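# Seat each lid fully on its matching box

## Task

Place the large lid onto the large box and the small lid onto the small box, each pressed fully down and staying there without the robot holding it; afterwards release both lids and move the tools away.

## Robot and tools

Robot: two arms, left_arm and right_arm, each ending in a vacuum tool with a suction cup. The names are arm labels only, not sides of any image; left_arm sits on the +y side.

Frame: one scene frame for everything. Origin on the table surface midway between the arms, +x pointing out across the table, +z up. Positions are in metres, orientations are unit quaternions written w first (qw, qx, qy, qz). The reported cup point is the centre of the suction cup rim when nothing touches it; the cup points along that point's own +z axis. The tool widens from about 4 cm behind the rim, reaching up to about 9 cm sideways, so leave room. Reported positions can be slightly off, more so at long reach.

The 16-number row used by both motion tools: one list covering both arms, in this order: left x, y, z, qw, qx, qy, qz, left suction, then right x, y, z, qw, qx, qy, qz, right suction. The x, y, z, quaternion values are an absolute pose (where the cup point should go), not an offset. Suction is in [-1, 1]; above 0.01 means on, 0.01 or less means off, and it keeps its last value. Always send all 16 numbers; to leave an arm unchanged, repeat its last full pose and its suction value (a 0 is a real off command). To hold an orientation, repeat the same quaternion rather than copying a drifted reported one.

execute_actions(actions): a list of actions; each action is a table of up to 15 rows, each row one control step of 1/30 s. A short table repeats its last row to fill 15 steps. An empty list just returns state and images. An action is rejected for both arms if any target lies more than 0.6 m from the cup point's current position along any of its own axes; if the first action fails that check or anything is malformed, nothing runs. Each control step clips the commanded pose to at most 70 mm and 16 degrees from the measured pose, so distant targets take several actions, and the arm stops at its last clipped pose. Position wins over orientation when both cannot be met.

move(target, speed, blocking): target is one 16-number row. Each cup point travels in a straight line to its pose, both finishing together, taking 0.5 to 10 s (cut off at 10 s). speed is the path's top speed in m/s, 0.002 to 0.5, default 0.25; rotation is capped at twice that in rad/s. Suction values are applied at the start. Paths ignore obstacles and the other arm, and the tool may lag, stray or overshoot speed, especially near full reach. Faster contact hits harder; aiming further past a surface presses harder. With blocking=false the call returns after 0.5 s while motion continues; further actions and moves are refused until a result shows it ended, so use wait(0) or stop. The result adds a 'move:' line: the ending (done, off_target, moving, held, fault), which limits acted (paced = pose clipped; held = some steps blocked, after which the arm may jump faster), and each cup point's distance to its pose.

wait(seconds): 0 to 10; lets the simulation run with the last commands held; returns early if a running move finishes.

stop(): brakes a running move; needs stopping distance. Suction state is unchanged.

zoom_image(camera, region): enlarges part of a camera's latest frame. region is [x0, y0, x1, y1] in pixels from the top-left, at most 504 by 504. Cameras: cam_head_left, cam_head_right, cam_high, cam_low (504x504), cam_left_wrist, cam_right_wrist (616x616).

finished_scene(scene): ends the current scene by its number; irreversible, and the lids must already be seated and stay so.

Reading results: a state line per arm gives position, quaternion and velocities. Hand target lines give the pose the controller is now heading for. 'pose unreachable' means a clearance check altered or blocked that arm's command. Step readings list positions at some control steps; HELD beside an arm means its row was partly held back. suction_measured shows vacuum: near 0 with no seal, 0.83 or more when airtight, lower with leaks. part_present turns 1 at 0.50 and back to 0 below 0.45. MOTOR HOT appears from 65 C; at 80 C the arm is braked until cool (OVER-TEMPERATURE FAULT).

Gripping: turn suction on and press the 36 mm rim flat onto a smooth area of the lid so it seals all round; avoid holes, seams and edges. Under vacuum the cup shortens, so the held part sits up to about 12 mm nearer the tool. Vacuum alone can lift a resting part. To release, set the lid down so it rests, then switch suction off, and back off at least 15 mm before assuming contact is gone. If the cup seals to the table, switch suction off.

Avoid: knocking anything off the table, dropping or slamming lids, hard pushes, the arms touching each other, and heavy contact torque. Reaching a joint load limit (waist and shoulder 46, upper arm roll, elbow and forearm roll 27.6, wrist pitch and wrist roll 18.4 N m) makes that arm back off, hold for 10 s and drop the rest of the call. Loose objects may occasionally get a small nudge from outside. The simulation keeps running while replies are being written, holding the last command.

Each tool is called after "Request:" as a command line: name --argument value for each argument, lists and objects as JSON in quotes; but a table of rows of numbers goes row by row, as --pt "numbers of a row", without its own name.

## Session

Request:
execute_actions --actions '[]'

Scene clock: 0.00 s.
left_arm: end_effector_position=(+0.3543, +0.4478, +0.2446) suction_measured=0.01 part_present=0 end_effector_quat_wxyz=(+0.003, -0.354, +0.935, +0.001) end_effector_velocity=(+0.000, +0.000, +0.001) end_effector_angular_velocity=(+0.000, -0.001, +0.001) | right_arm: end_effector_position=(+0.3643, -0.3513, +0.2431) suction_measured=0.00 part_present=0 end_effector_quat_wxyz=(-0.001, +0.172, +0.985, +0.001) end_effector_velocity=(+0.000, +0.000, -0.000) end_effector_angular_velocity=(-0.000, -0.000, -0.000)
Joint positions: left_arm=[-0.002 -0.251 -0.003  0.921  0.003  1.167  1.832] | right_arm=[-0.001 -0.25  -0.003  0.919  0.002  1.17   2.879]
Joint velocities: left_arm=[ 0.    -0.001  0.001  0.001  0.     0.    -0.   ] | right_arm=[ 0.     0.001  0.    -0.    -0.    -0.002  0.   ]
Motor temperatures (°C, as the motors report them): left_arm=[38 34 36 38 42 39 42] | right_arm=[36 38 37 40 39 38 35]
Hand target (left_arm): +0.354, +0.448, +0.245; +0.003, -0.354, +0.935, +0.001
Hand target (right_arm): +0.364, -0.351, +0.243; -0.001, +0.172, +0.985, +0.001

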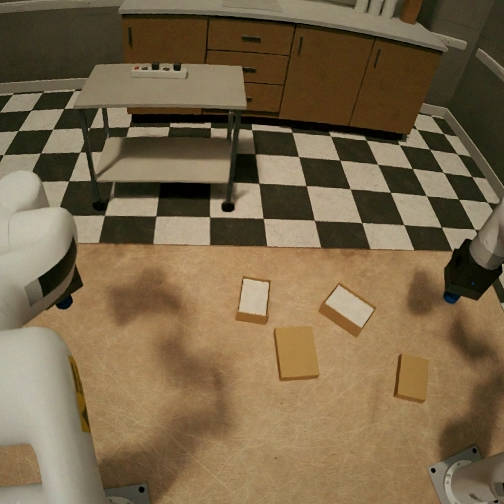

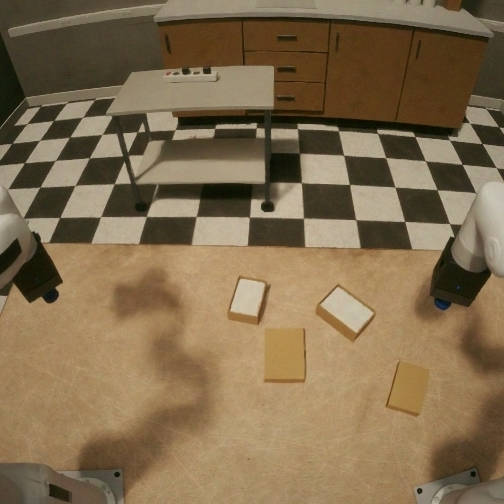

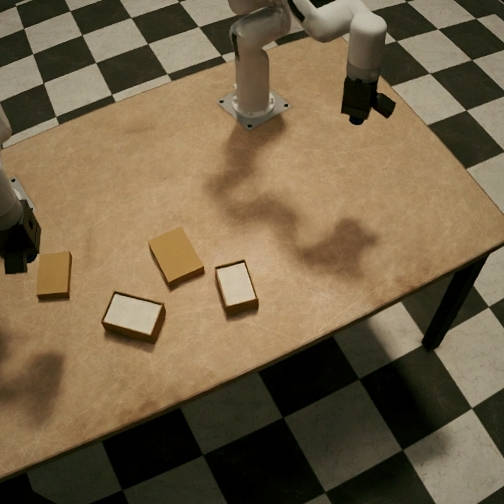

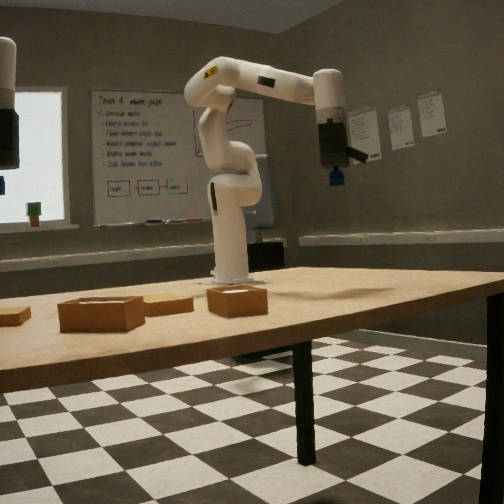

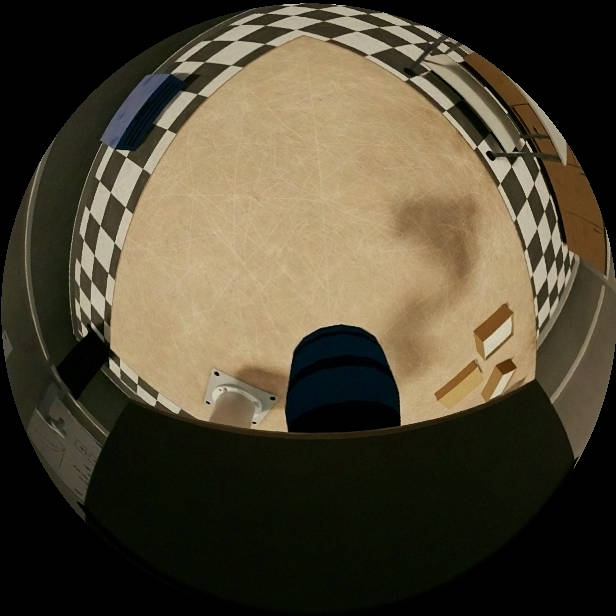

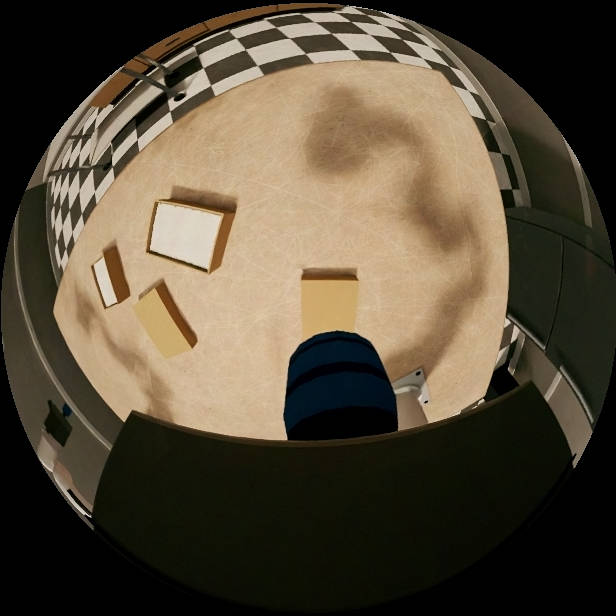

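Request:
zoom_image --camera "cam_right_wrist" --region '[80, 190, 260, 370]'

Request:
zoom_image --camera "cam_right_wrist" --region '[270, 250, 400, 370]'

Request:
zoom_image --camera "cam_low" --region '[0, 270, 280, 345]'

Region (80, 190, 260, 370) of cam_right_wrist's 616x616 image, scaled by 2.800, with more detail than that image has.

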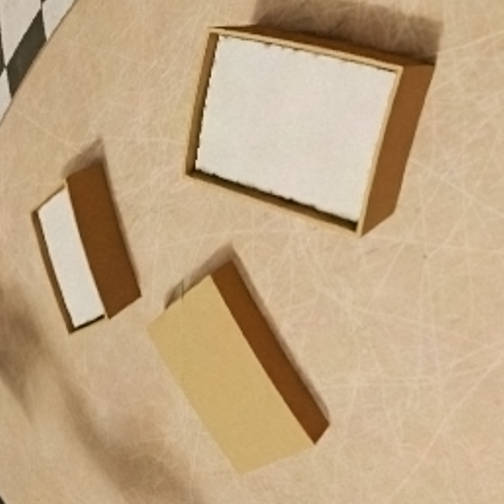

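Region (270, 250, 400, 370) of cam_right_wrist's 616x616 image, scaled by 3.877, with more detail than that image has; it fills the top 465 rows of this view, and the rest is white.

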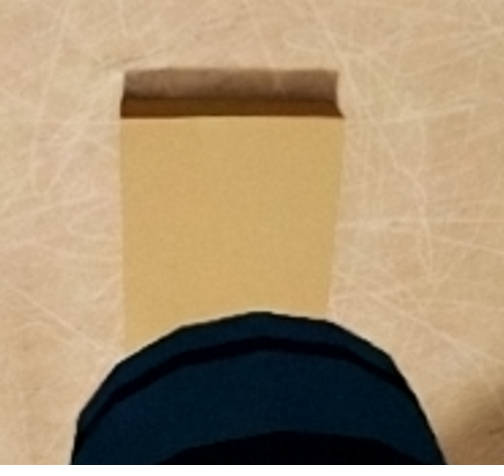

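Region (0, 270, 280, 345) of cam_low's 504x504 image, scaled by 1.800, with more detail than that image has; it fills the top 135 rows of this view, and the rest is white.

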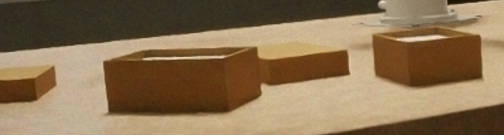

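Request:
move --target '[0.50,0.015,0.15,0,-0.6361,0.7716,0,0, 0.271,-0.3396,0.036,0,0.1668,0.986,0,0]' --speed 0.4

Request:
move --target '[0.50,0.015,0.15,0,-0.6361,0.7716,0,0, 0.271,-0.3396,0.017,0,0.1668,0.986,0,1]' --speed 0.05

Request:
zoom_image --camera "cam_left_wrist" --region '[218, 140, 398, 310]'

Scene clock: 4.00 s.
left_arm: end_effector_position=(+0.4985, +0.0138, +0.1509) suction_measured=0.01 part_present=0 end_effector_quat_wxyz=(-0.002, -0.637, +0.771, -0.004) end_effector_velocity=(+0.001, -0.001, -0.001) end_effector_angular_velocity=(+0.008, +0.011, -0.001) | right_arm: end_effector_position=(+0.2710, -0.3395, +0.0362) suction_measured=0.00 part_present=0 end_effector_quat_wxyz=(+0.000, +0.167, +0.986, -0.001) end_effector_velocity=(-0.001, +0.000, -0.001) end_effector_angular_velocity=(-0.001, +0.003, +0.002)
Joint positions: left_arm=[-0.532  0.683 -0.373  1.835  0.245  1.191  0.264] | right_arm=[ 0.039 -0.141  0.052  0.329  0.013  0.47   2.953]
Joint velocities: left_arm=[-0.009  0.019  0.002  0.033  0.002  0.027  0.001] | right_arm=[ 0.     0.001  0.001 -0.     0.     0.001 -0.001]
Motor temperatures (°C, as the motors report them): left_arm=[38 34 36 39 42 39 42] | right_arm=[36 38 37 41 39 38 35]
Hand target (left_arm): +0.498, +0.013, +0.151; -0.002, -0.636, +0.771, -0.003
Hand target (right_arm): +0.271, -0.340, +0.036; +0.000, +0.167, +0.986, -0.001
Off the commanded pose (left_arm): 0.002 m, 0 deg.
Off the commanded pose (right_arm): 0.000 m, 0 deg.
move: done; limits=paced

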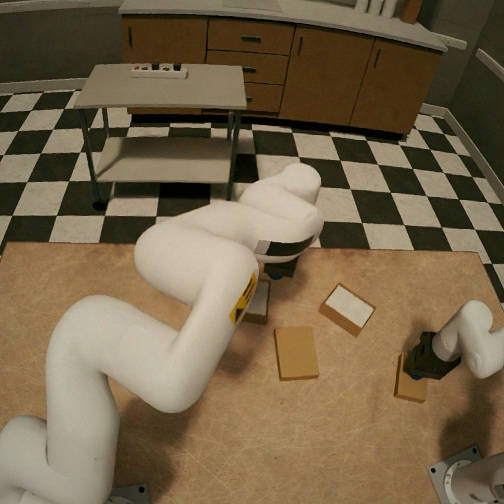

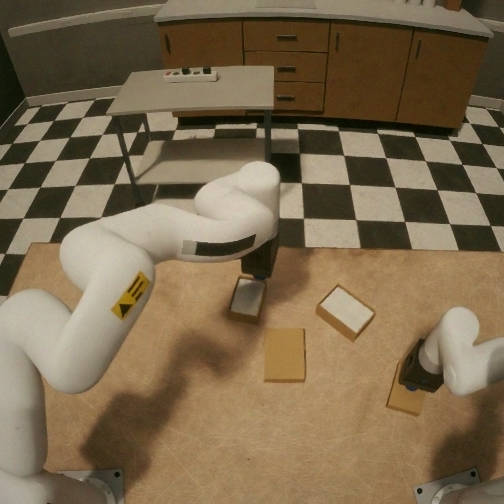

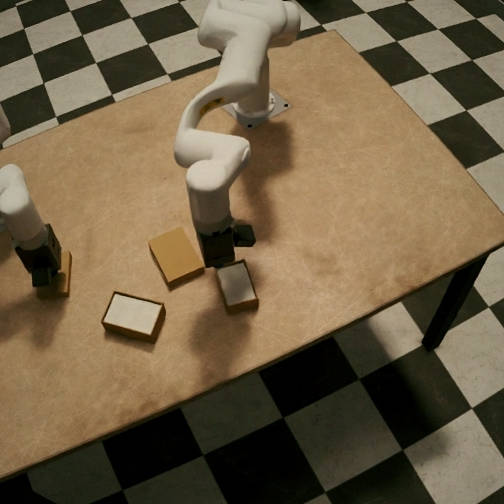

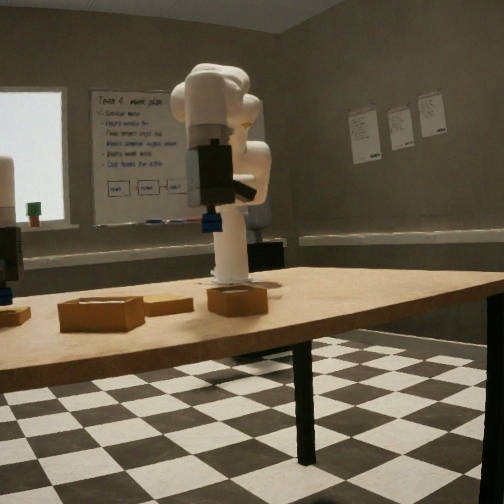

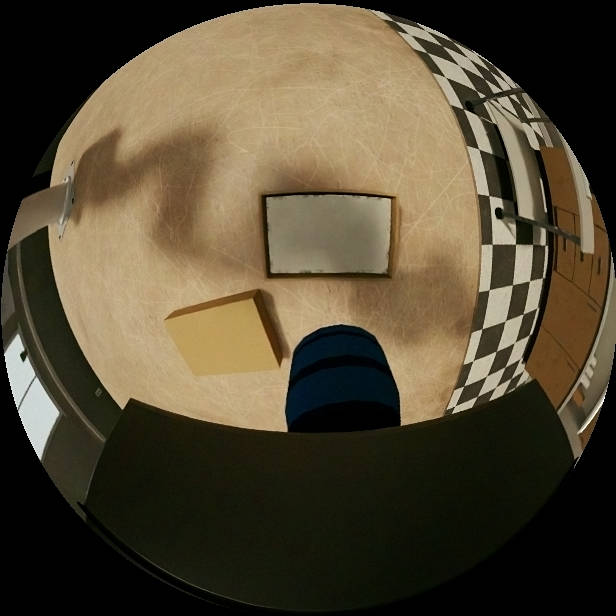

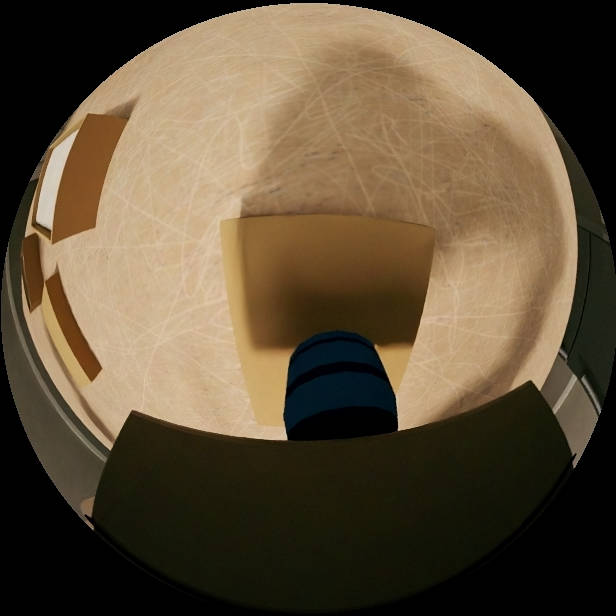

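Scene clock: 4.83 s.
left_arm: end_effector_position=(+0.5000, +0.0150, +0.1500) suction_measured=0.01 part_present=0 end_effector_quat_wxyz=(-0.000, -0.636, +0.772, -0.000) end_effector_velocity=(+0.000, +0.000, -0.000) end_effector_angular_velocity=(+0.001, +0.000, +0.000) | right_arm: end_effector_position=(+0.2711, -0.3397, +0.0172) suction_measured=0.94 part_present=1 end_effector_quat_wxyz=(+0.000, +0.167, +0.986, -0.000) end_effector_velocity=(+0.001, +0.000, -0.000) end_effector_angular_velocity=(+0.001, -0.004, -0.001)
Joint positions: left_arm=[-0.536  0.692 -0.37   1.849  0.25   1.202  0.265] | right_arm=[ 0.037 -0.064  0.052  0.324  0.008  0.389  2.954]
Joint velocities: left_arm=[-0.     0.001  0.001  0.001  0.     0.001  0.   ] | right_arm=[-0.     0.004  0.     0.001 -0.    -0.007  0.001]
Motor temperatures (°C, as the motors report them): left_arm=[38 34 36 39 42 39 42] | right_arm=[36 38 37 41 39 38 35]
Hand target (left_arm): +0.500, +0.015, +0.150; -0.000, -0.636, +0.772, -0.000
Hand target (right_arm): +0.271, -0.340, +0.017; +0.000, +0.167, +0.986, -0.000
Off the commanded pose (left_arm): 0.000 m, 0 deg.
Off the commanded pose (right_arm): 0.000 m, 0 deg.
move: done

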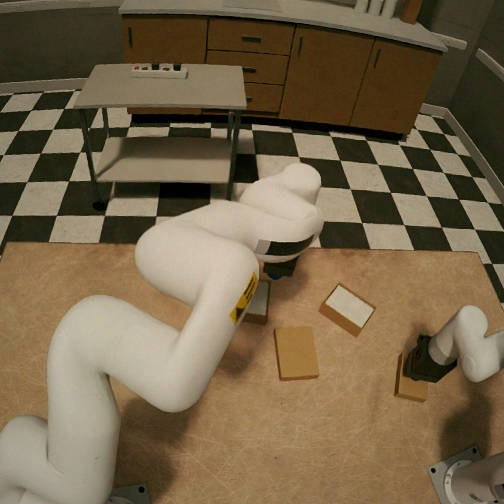

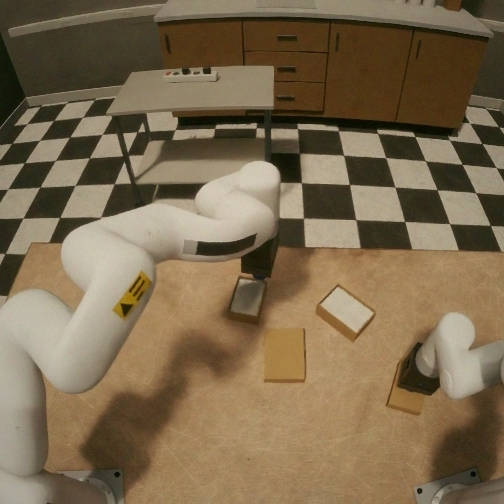

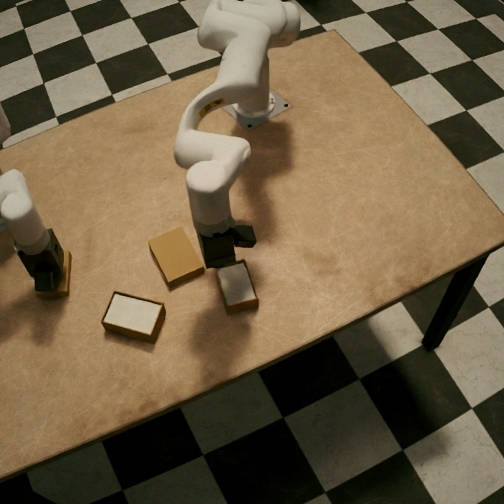

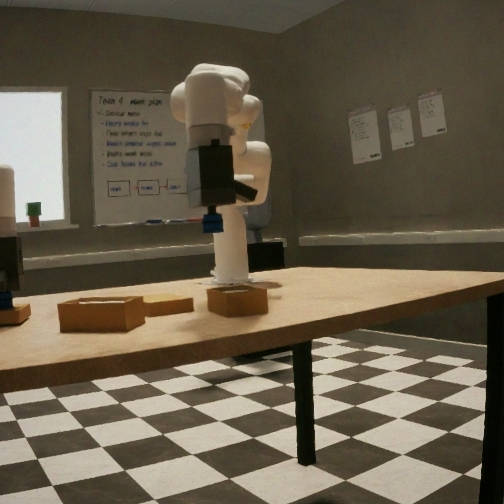

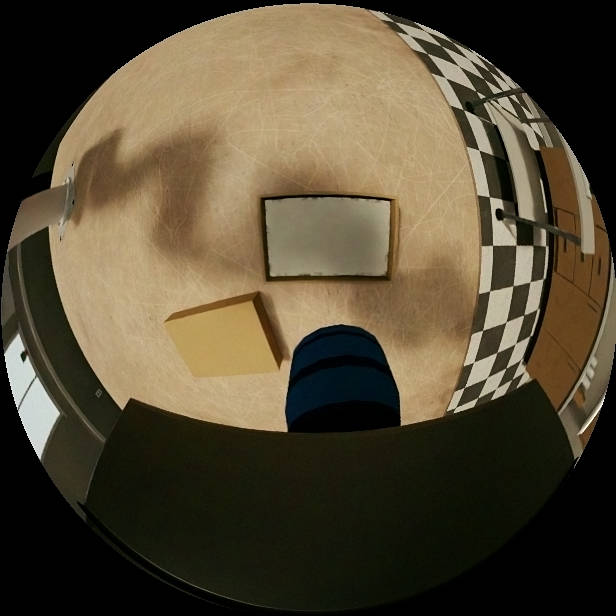

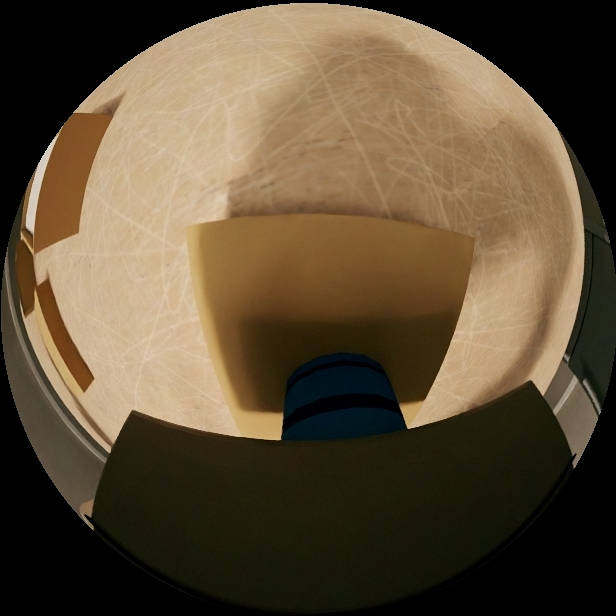

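Region (218, 140, 398, 310) of cam_left_wrist's 616x616 image, scaled by 2.800, with more detail than that image has.

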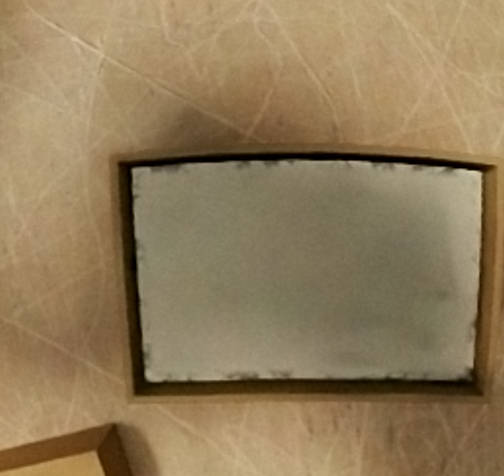

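Request:
move --target '[0.24,0.29,0.12,0,-0.6455,0.7638,0,0, 0.15,-0.02,0.021,0,0.0724,0.9974,0,1]' --speed 0.35

Request:
move --target '[0.24,0.29,0.12,0,-0.6455,0.7638,0,0, 0.15,-0.02,0.012,0,0.0724,0.9974,0,1]' --speed 0.03

Scene clock: 8.13 s.
left_arm: end_effector_position=(+0.2414, +0.2916, +0.1189) suction_measured=0.01 part_present=0 end_effector_quat_wxyz=(+0.002, -0.645, +0.764, +0.002) end_effector_velocity=(-0.002, +0.002, +0.000) end_effector_angular_velocity=(-0.001, -0.000, +0.001) | right_arm: end_effector_position=(+0.1518, -0.0202, +0.0208) suction_measured=0.98 part_present=1 end_effector_quat_wxyz=(+0.000, +0.072, +0.997, -0.001) end_effector_velocity=(-0.000, +0.002, +0.000) end_effector_angular_velocity=(+0.002, -0.000, -0.001)
Joint positions: left_arm=[-0.253 -0.499 -0.232  0.346 -0.141  0.84   0.796] | right_arm=[ 0.526  0.289  0.426  0.791 -0.233  0.54   3.82 ]
Joint velocities: left_arm=[-0.    -0.012  0.004 -0.007 -0.001  0.004  0.004] | right_arm=[ 0.003  0.003 -0.001  0.006 -0.     0.001  0.003]
Motor temperatures (°C, as the motors report them): left_arm=[38 34 36 40 42 39 42] | right_arm=[36 38 37 41 39 38 35]
Hand target (left_arm): +0.241, +0.292, +0.119; +0.002, -0.645, +0.764, +0.002
Hand target (right_arm): +0.152, -0.020, +0.021; +0.000, +0.072, +0.997, -0.001
Off the commanded pose (left_arm): 0.002 m, 0 deg.
Off the commanded pose (right_arm): 0.002 m, 0 deg.
move: done; limits=paced

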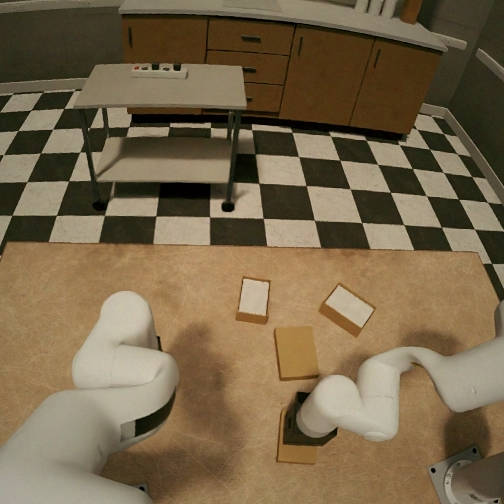

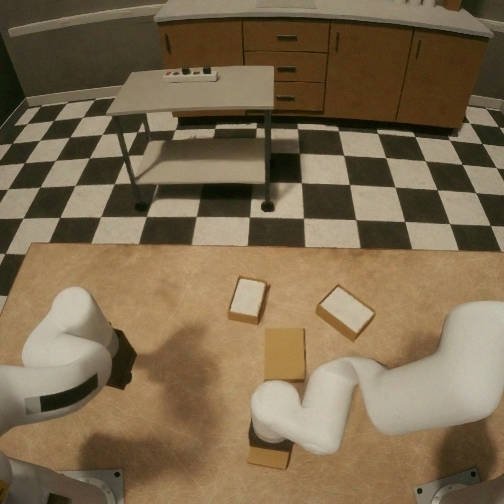

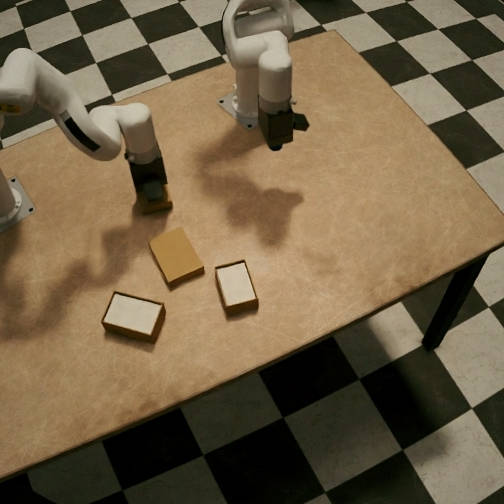

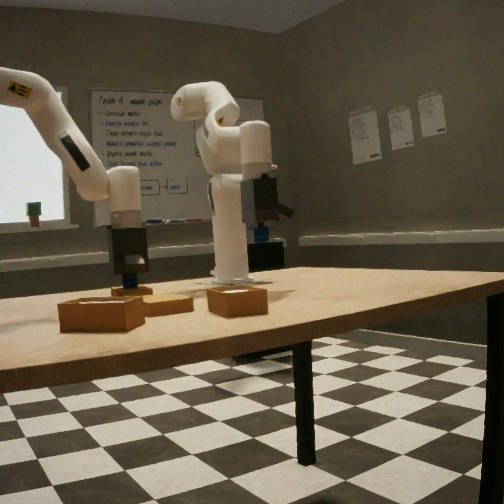

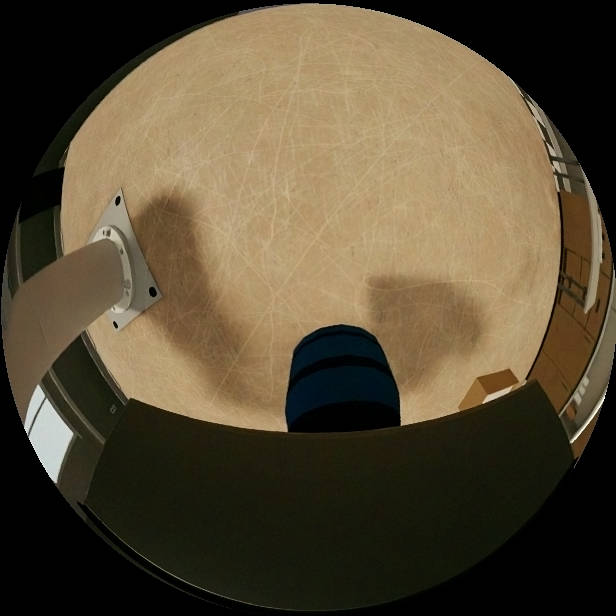

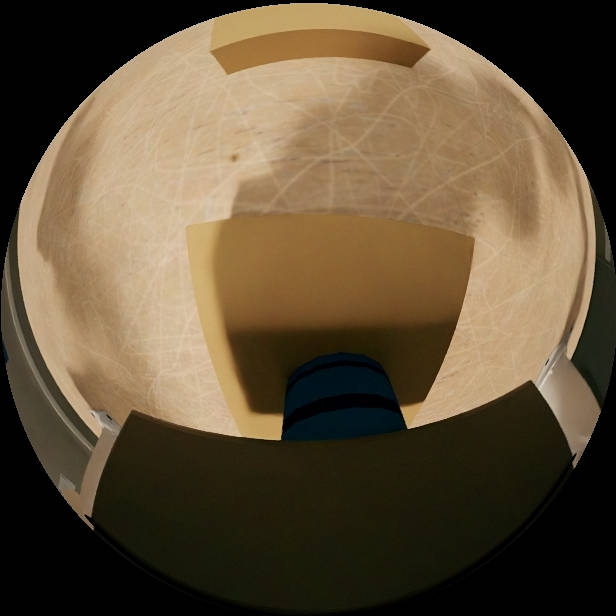

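Scene clock: 8.87 s.
left_arm: end_effector_position=(+0.2400, +0.2900, +0.1200) suction_measured=0.01 part_present=0 end_effector_quat_wxyz=(+0.000, -0.645, +0.764, +0.000) end_effector_velocity=(-0.000, -0.000, +0.000) end_effector_angular_velocity=(-0.002, -0.001, +0.002) | right_arm: end_effector_position=(+0.1501, -0.0199, +0.0122) suction_measured=0.98 part_present=1 end_effector_quat_wxyz=(+0.000, +0.072, +0.997, +0.000) end_effector_velocity=(+0.000, +0.001, -0.001) end_effector_angular_velocity=(+0.004, -0.003, +0.001)
Joint positions: left_arm=[-0.258 -0.507 -0.23   0.344 -0.148  0.845  0.797] | right_arm=[ 0.536  0.311  0.415  0.788 -0.254  0.515  3.838]
Joint velocities: left_arm=[-0.    -0.002  0.001 -0.    -0.002  0.001  0.   ] | right_arm=[ 0.003  0.003 -0.002  0.001 -0.006 -0.006  0.004]
Motor temperatures (°C, as the motors report them): left_arm=[38 34 36 40 42 39 42] | right_arm=[36 38 37 41 39 38 35]
Hand target (left_arm): +0.240, +0.290, +0.120; +0.000, -0.645, +0.764, +0.000
Hand target (right_arm): +0.150, -0.020, +0.012; +0.000, +0.072, +0.997, -0.000
Off the commanded pose (left_arm): 0.000 m, 0 deg.
Off the commanded pose (right_arm): 0.000 m, 0 deg.
move: done

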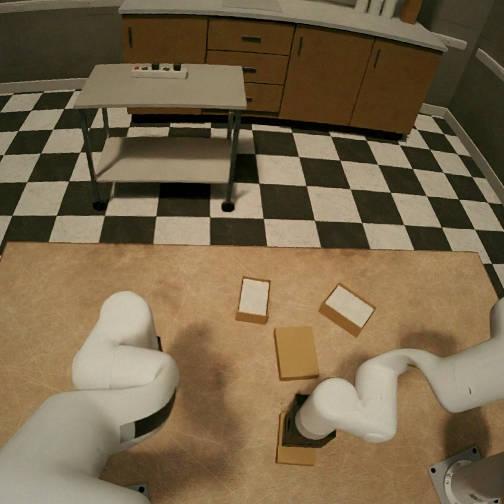

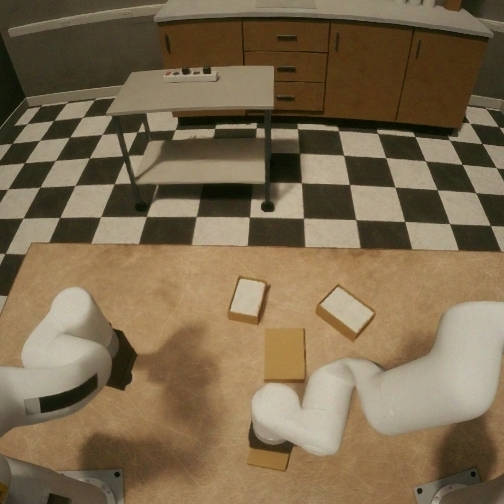

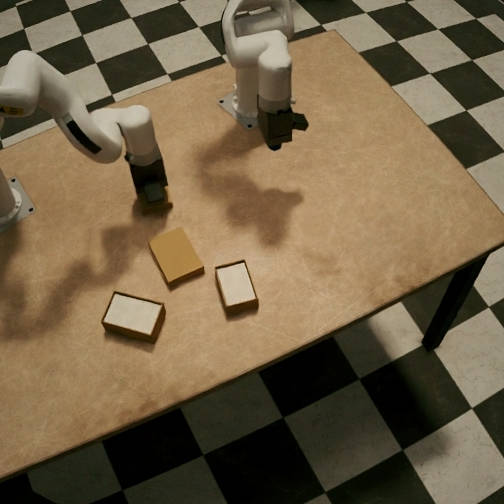

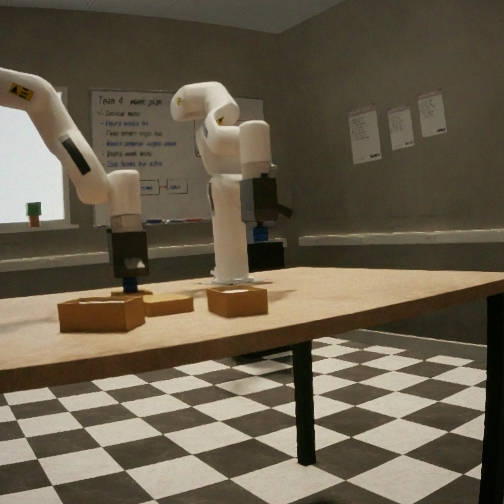

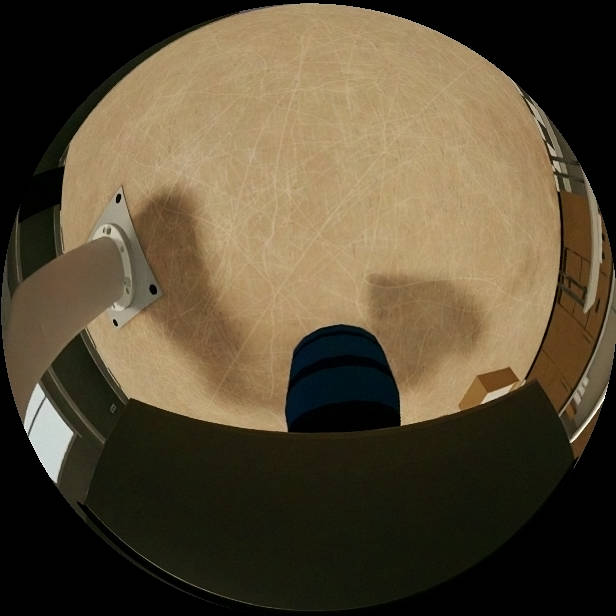

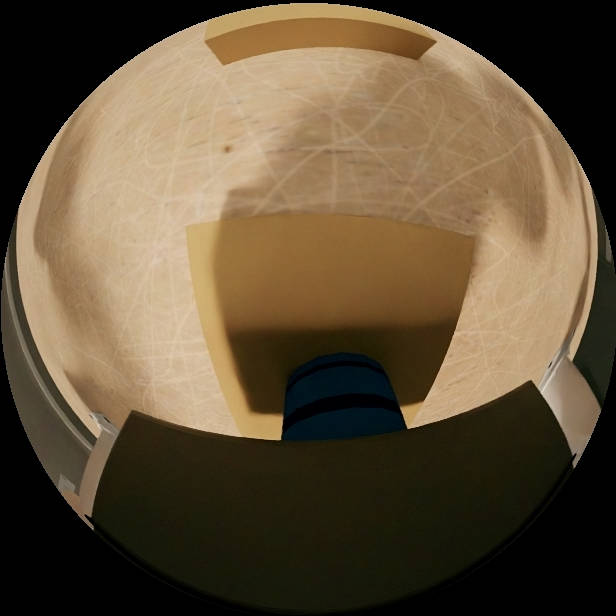

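Request:
execute_actions --actions '[]'

Scene clock: 10.00 s.
left_arm: end_effector_position=(+0.2400, +0.2900, +0.1200) suction_measured=0.01 part_present=0 end_effector_quat_wxyz=(+0.000, -0.645, +0.764, +0.000) end_effector_velocity=(+0.000, +0.000, +0.000) end_effector_angular_velocity=(-0.001, -0.000, +0.001) | right_arm: end_effector_position=(+0.1501, -0.0200, +0.0121) suction_measured=0.98 part_present=1 end_effector_quat_wxyz=(+0.000, +0.072, +0.997, +0.000) end_effector_velocity=(+0.000, +0.000, +0.000) end_effector_angular_velocity=(-0.000, -0.000, -0.000)
Joint positions: left_arm=[-0.258 -0.507 -0.23   0.344 -0.148  0.845  0.797] | right_arm=[ 0.537  0.312  0.415  0.788 -0.254  0.515  3.838]
Joint velocities: left_arm=[ 0.001  0.     0.001  0.001 -0.     0.     0.   ] | right_arm=[-0.    -0.001  0.     0.     0.     0.001  0.   ]
Motor temperatures (°C, as the motors report them): left_arm=[38 34 36 40 42 39 42] | right_arm=[36 38 37 41 39 38 35]
Hand target (left_arm): +0.240, +0.290, +0.120; +0.000, -0.645, +0.764, +0.000
Hand target (right_arm): +0.150, -0.020, +0.012; +0.000, +0.072, +0.997, -0.000
Off the commanded pose (left_arm): 0.000 m, 0 deg.
Off the commanded pose (right_arm): 0.000 m, 0 deg.

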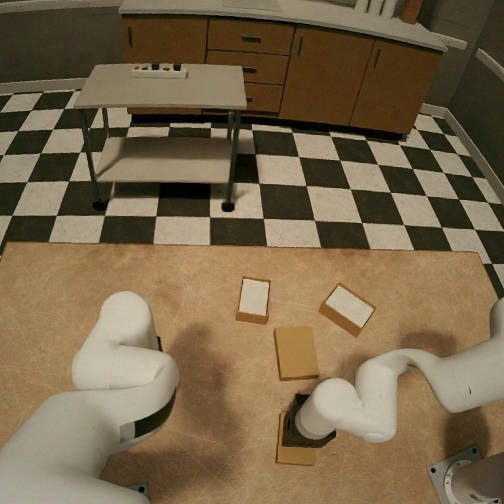

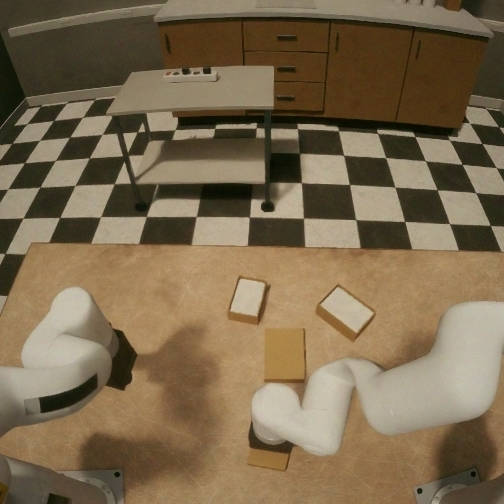

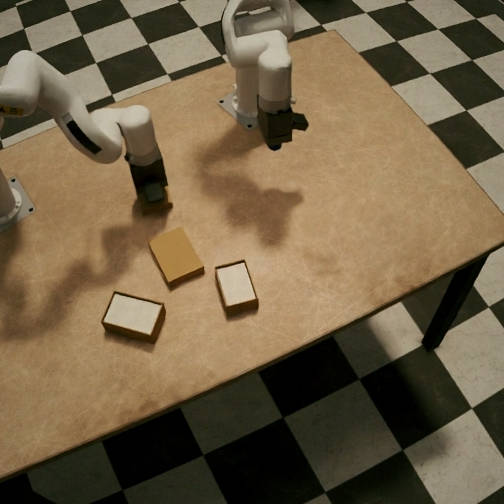

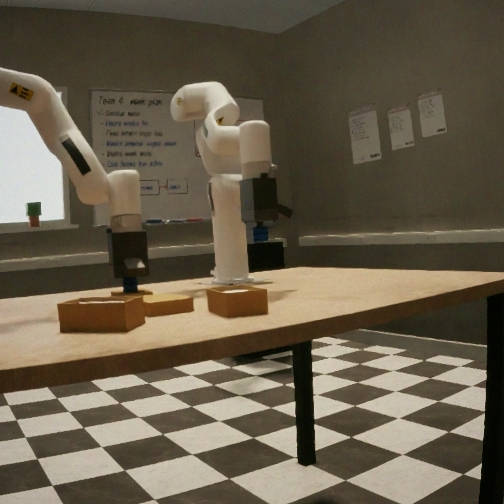

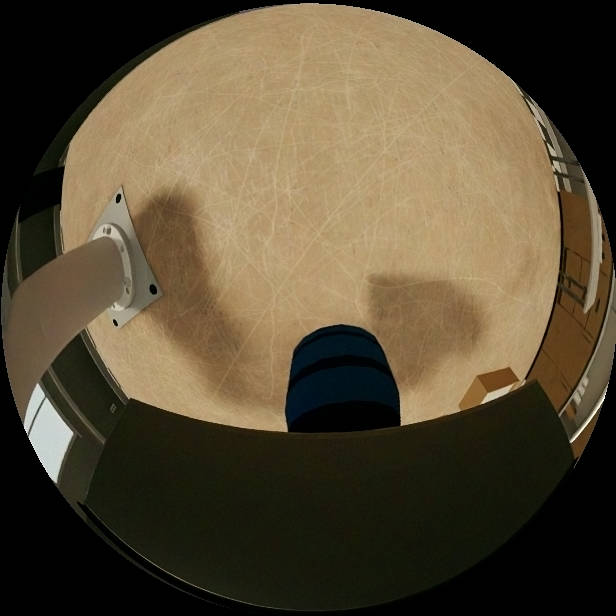

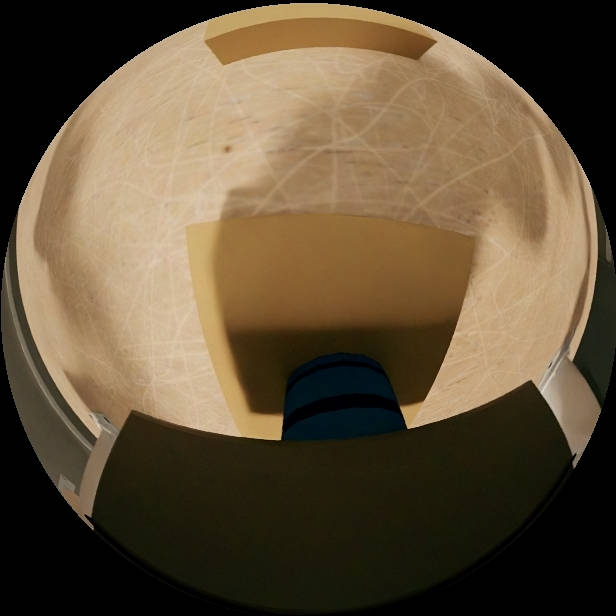

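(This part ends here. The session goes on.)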